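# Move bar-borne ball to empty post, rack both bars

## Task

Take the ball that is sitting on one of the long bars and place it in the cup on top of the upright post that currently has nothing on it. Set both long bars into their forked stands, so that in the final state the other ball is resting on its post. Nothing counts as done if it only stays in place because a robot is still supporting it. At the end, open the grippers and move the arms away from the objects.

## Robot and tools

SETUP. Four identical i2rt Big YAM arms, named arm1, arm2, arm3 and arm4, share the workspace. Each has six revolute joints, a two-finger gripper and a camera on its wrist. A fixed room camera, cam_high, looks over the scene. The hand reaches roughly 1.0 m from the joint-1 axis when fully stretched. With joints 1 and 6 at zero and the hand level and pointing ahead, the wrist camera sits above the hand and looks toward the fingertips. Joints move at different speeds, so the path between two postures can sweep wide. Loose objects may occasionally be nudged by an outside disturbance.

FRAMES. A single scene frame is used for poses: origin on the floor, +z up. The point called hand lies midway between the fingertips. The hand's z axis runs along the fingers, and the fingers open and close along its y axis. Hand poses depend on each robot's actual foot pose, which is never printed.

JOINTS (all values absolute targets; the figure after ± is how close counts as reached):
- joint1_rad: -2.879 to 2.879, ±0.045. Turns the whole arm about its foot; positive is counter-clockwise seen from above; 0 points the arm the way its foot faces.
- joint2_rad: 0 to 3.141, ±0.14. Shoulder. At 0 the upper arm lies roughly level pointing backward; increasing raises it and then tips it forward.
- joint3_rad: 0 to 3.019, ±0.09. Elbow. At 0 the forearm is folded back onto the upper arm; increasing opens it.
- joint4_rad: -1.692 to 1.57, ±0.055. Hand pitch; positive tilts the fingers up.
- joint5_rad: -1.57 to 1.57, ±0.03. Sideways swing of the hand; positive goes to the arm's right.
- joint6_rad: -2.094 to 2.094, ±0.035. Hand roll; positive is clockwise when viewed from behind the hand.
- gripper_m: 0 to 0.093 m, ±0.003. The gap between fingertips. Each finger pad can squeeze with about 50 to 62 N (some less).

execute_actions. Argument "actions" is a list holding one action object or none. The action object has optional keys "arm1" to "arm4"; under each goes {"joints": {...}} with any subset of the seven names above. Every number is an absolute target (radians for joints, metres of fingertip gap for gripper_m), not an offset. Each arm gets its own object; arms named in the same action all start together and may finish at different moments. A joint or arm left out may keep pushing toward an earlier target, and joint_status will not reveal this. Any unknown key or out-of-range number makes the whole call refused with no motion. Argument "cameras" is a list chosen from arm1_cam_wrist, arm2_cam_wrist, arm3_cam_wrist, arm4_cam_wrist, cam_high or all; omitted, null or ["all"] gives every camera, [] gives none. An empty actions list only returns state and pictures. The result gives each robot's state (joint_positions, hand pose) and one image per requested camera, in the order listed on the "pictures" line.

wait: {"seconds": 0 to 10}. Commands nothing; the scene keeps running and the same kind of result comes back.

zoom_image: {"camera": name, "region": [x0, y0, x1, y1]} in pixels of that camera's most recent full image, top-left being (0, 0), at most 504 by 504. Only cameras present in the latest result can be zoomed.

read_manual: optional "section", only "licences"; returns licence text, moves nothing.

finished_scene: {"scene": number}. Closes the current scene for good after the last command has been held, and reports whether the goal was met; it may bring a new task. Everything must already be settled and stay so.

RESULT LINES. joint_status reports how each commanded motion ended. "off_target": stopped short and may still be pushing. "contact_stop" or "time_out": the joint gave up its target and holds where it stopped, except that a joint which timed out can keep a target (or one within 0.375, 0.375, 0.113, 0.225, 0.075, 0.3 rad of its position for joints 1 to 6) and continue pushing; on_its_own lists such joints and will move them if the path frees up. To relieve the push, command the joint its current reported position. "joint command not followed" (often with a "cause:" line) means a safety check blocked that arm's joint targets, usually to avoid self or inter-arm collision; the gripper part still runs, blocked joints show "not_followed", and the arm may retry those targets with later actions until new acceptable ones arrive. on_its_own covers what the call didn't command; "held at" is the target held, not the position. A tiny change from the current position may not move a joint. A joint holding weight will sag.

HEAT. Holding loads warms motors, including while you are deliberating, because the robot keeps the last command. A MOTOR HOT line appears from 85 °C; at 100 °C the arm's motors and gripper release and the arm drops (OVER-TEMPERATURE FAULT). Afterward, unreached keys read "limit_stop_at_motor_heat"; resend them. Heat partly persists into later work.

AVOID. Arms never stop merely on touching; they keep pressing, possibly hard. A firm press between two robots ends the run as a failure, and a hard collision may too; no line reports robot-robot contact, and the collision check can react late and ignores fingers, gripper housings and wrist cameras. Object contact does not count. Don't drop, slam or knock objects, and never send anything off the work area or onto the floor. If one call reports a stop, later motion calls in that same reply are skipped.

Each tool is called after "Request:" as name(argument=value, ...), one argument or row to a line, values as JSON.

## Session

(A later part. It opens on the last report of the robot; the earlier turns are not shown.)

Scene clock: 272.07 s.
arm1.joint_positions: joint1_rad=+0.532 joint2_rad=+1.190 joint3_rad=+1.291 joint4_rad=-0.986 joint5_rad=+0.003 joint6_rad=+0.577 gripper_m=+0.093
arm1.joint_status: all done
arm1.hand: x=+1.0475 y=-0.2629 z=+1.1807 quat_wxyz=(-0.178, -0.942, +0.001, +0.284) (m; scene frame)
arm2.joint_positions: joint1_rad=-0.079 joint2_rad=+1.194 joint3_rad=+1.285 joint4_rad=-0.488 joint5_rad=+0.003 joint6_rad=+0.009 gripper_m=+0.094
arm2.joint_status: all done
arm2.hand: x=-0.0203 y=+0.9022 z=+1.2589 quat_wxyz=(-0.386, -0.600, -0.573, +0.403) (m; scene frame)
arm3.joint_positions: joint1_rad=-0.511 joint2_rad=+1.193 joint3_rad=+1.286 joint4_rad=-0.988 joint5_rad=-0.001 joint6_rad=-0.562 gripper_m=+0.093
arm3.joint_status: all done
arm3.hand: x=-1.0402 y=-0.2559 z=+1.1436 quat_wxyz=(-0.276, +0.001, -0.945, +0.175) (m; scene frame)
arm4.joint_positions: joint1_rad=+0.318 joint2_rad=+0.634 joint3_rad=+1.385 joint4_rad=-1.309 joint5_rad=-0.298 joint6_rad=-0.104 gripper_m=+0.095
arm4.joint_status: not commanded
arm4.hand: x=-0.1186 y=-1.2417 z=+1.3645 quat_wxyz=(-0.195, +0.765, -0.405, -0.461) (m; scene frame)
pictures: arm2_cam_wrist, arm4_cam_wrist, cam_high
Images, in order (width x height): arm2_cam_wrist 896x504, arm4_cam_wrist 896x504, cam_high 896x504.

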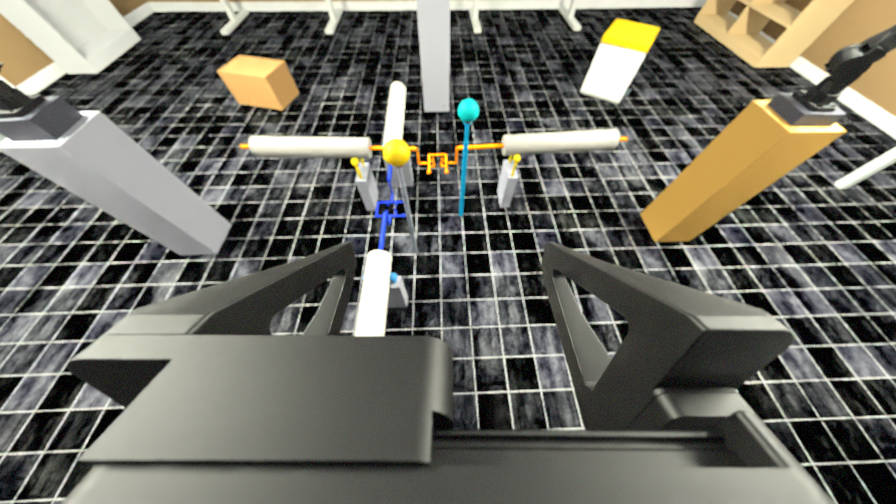

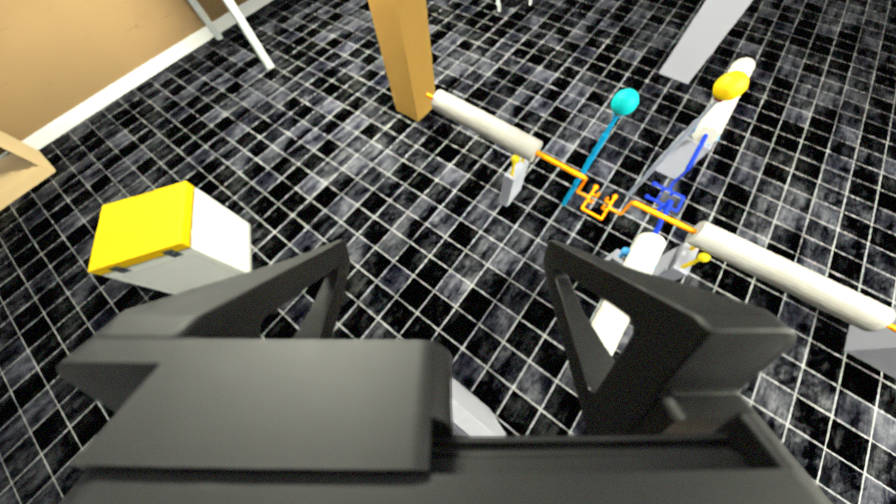

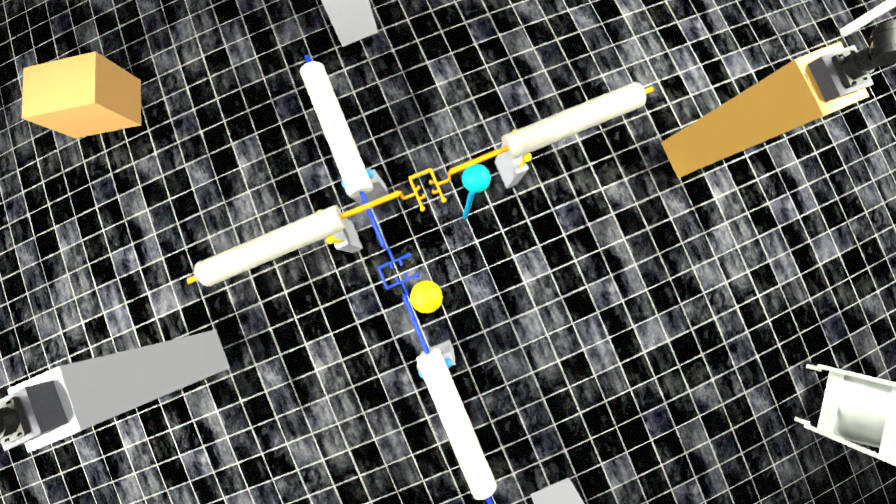

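I'll verify the current state once more before ending the scene.

Request:
execute_actions(
  actions=[],
)

Scene clock: 278.03 s.
arm1.joint_positions: joint1_rad=+0.532 joint2_rad=+1.190 joint3_rad=+1.291 joint4_rad=-0.986 joint5_rad=+0.003 joint6_rad=+0.577 gripper_m=+0.093
arm1.joint_status: all done
arm1.hand: x=+1.0475 y=-0.2629 z=+1.1807 quat_wxyz=(-0.178, -0.942, +0.001, +0.284) (m; scene frame)
arm2.joint_positions: joint1_rad=-0.079 joint2_rad=+1.194 joint3_rad=+1.285 joint4_rad=-0.488 joint5_rad=+0.003 joint6_rad=+0.009 gripper_m=+0.094
arm2.joint_status: all done
arm2.hand: x=-0.0203 y=+0.9022 z=+1.2589 quat_wxyz=(-0.386, -0.600, -0.573, +0.403) (m; scene frame)
arm3.joint_positions: joint1_rad=-0.511 joint2_rad=+1.193 joint3_rad=+1.286 joint4_rad=-0.988 joint5_rad=-0.001 joint6_rad=-0.562 gripper_m=+0.093
arm3.joint_status: all done
arm3.hand: x=-1.0402 y=-0.2559 z=+1.1436 quat_wxyz=(-0.276, +0.001, -0.945, +0.175) (m; scene frame)
arm4.joint_positions: joint1_rad=+0.318 joint2_rad=+0.634 joint3_rad=+1.385 joint4_rad=-1.309 joint5_rad=-0.298 joint6_rad=-0.104 gripper_m=+0.095
arm4.joint_status: not commanded
arm4.hand: x=-0.1186 y=-1.2417 z=+1.3645 quat_wxyz=(-0.195, +0.765, -0.405, -0.461) (m; scene frame)
pictures: arm1_cam_wrist, arm2_cam_wrist, arm3_cam_wrist, arm4_cam_wrist, cam_high
Images, in order (width x height): arm1_cam_wrist 896x504, arm2_cam_wrist 896x504, arm3_cam_wrist 896x504, arm4_cam_wrist 896x504, cam_high 896x504.

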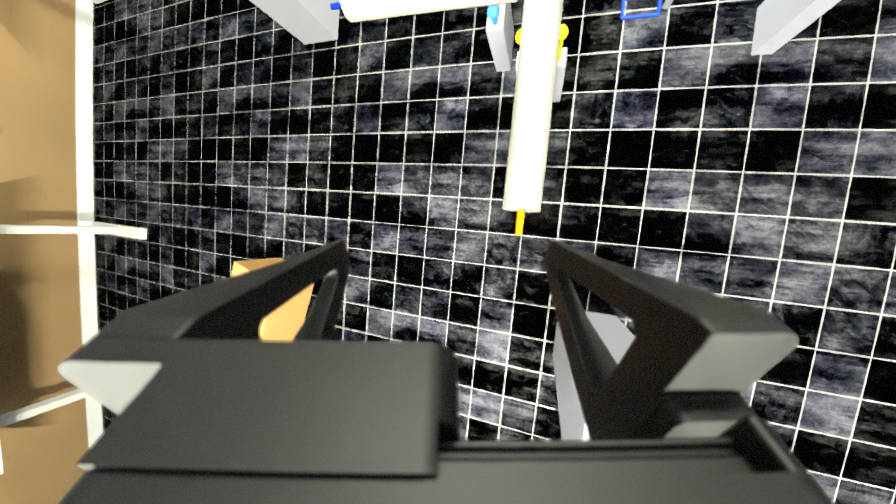

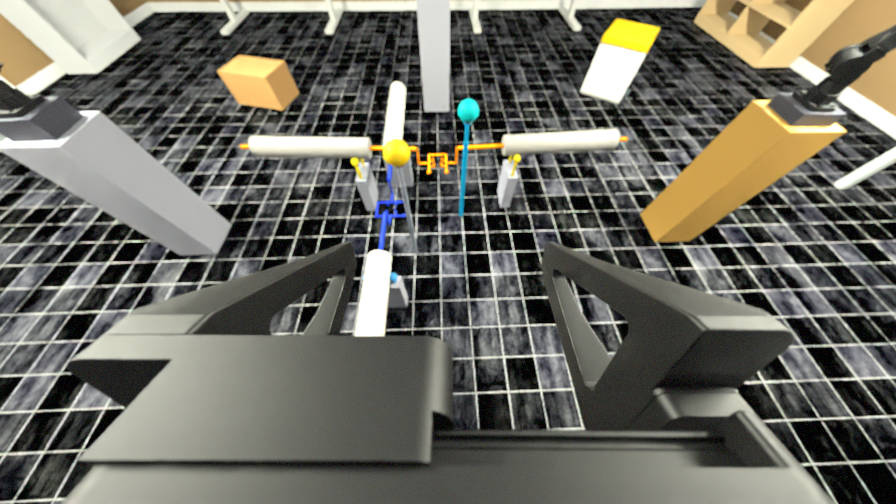

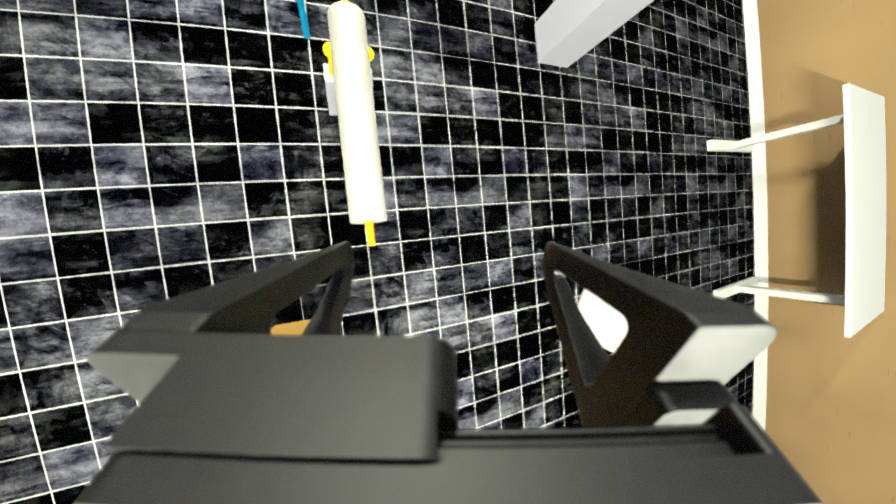

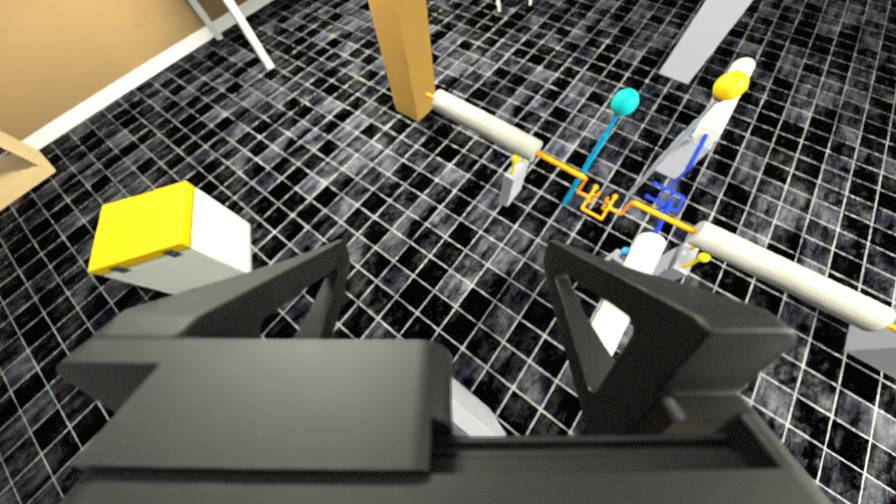

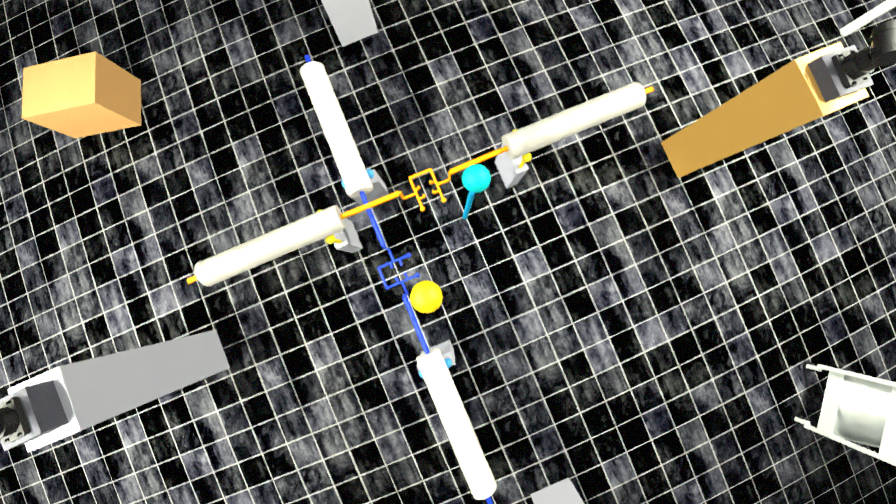

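Everything is still in place: the yellow ball is on the post's cup, the cyan ball is on its post, both bars are in their stands and the arms are clear.

Request:
finished_scene(
  scene=2,
)

The scene is finished: the task was done.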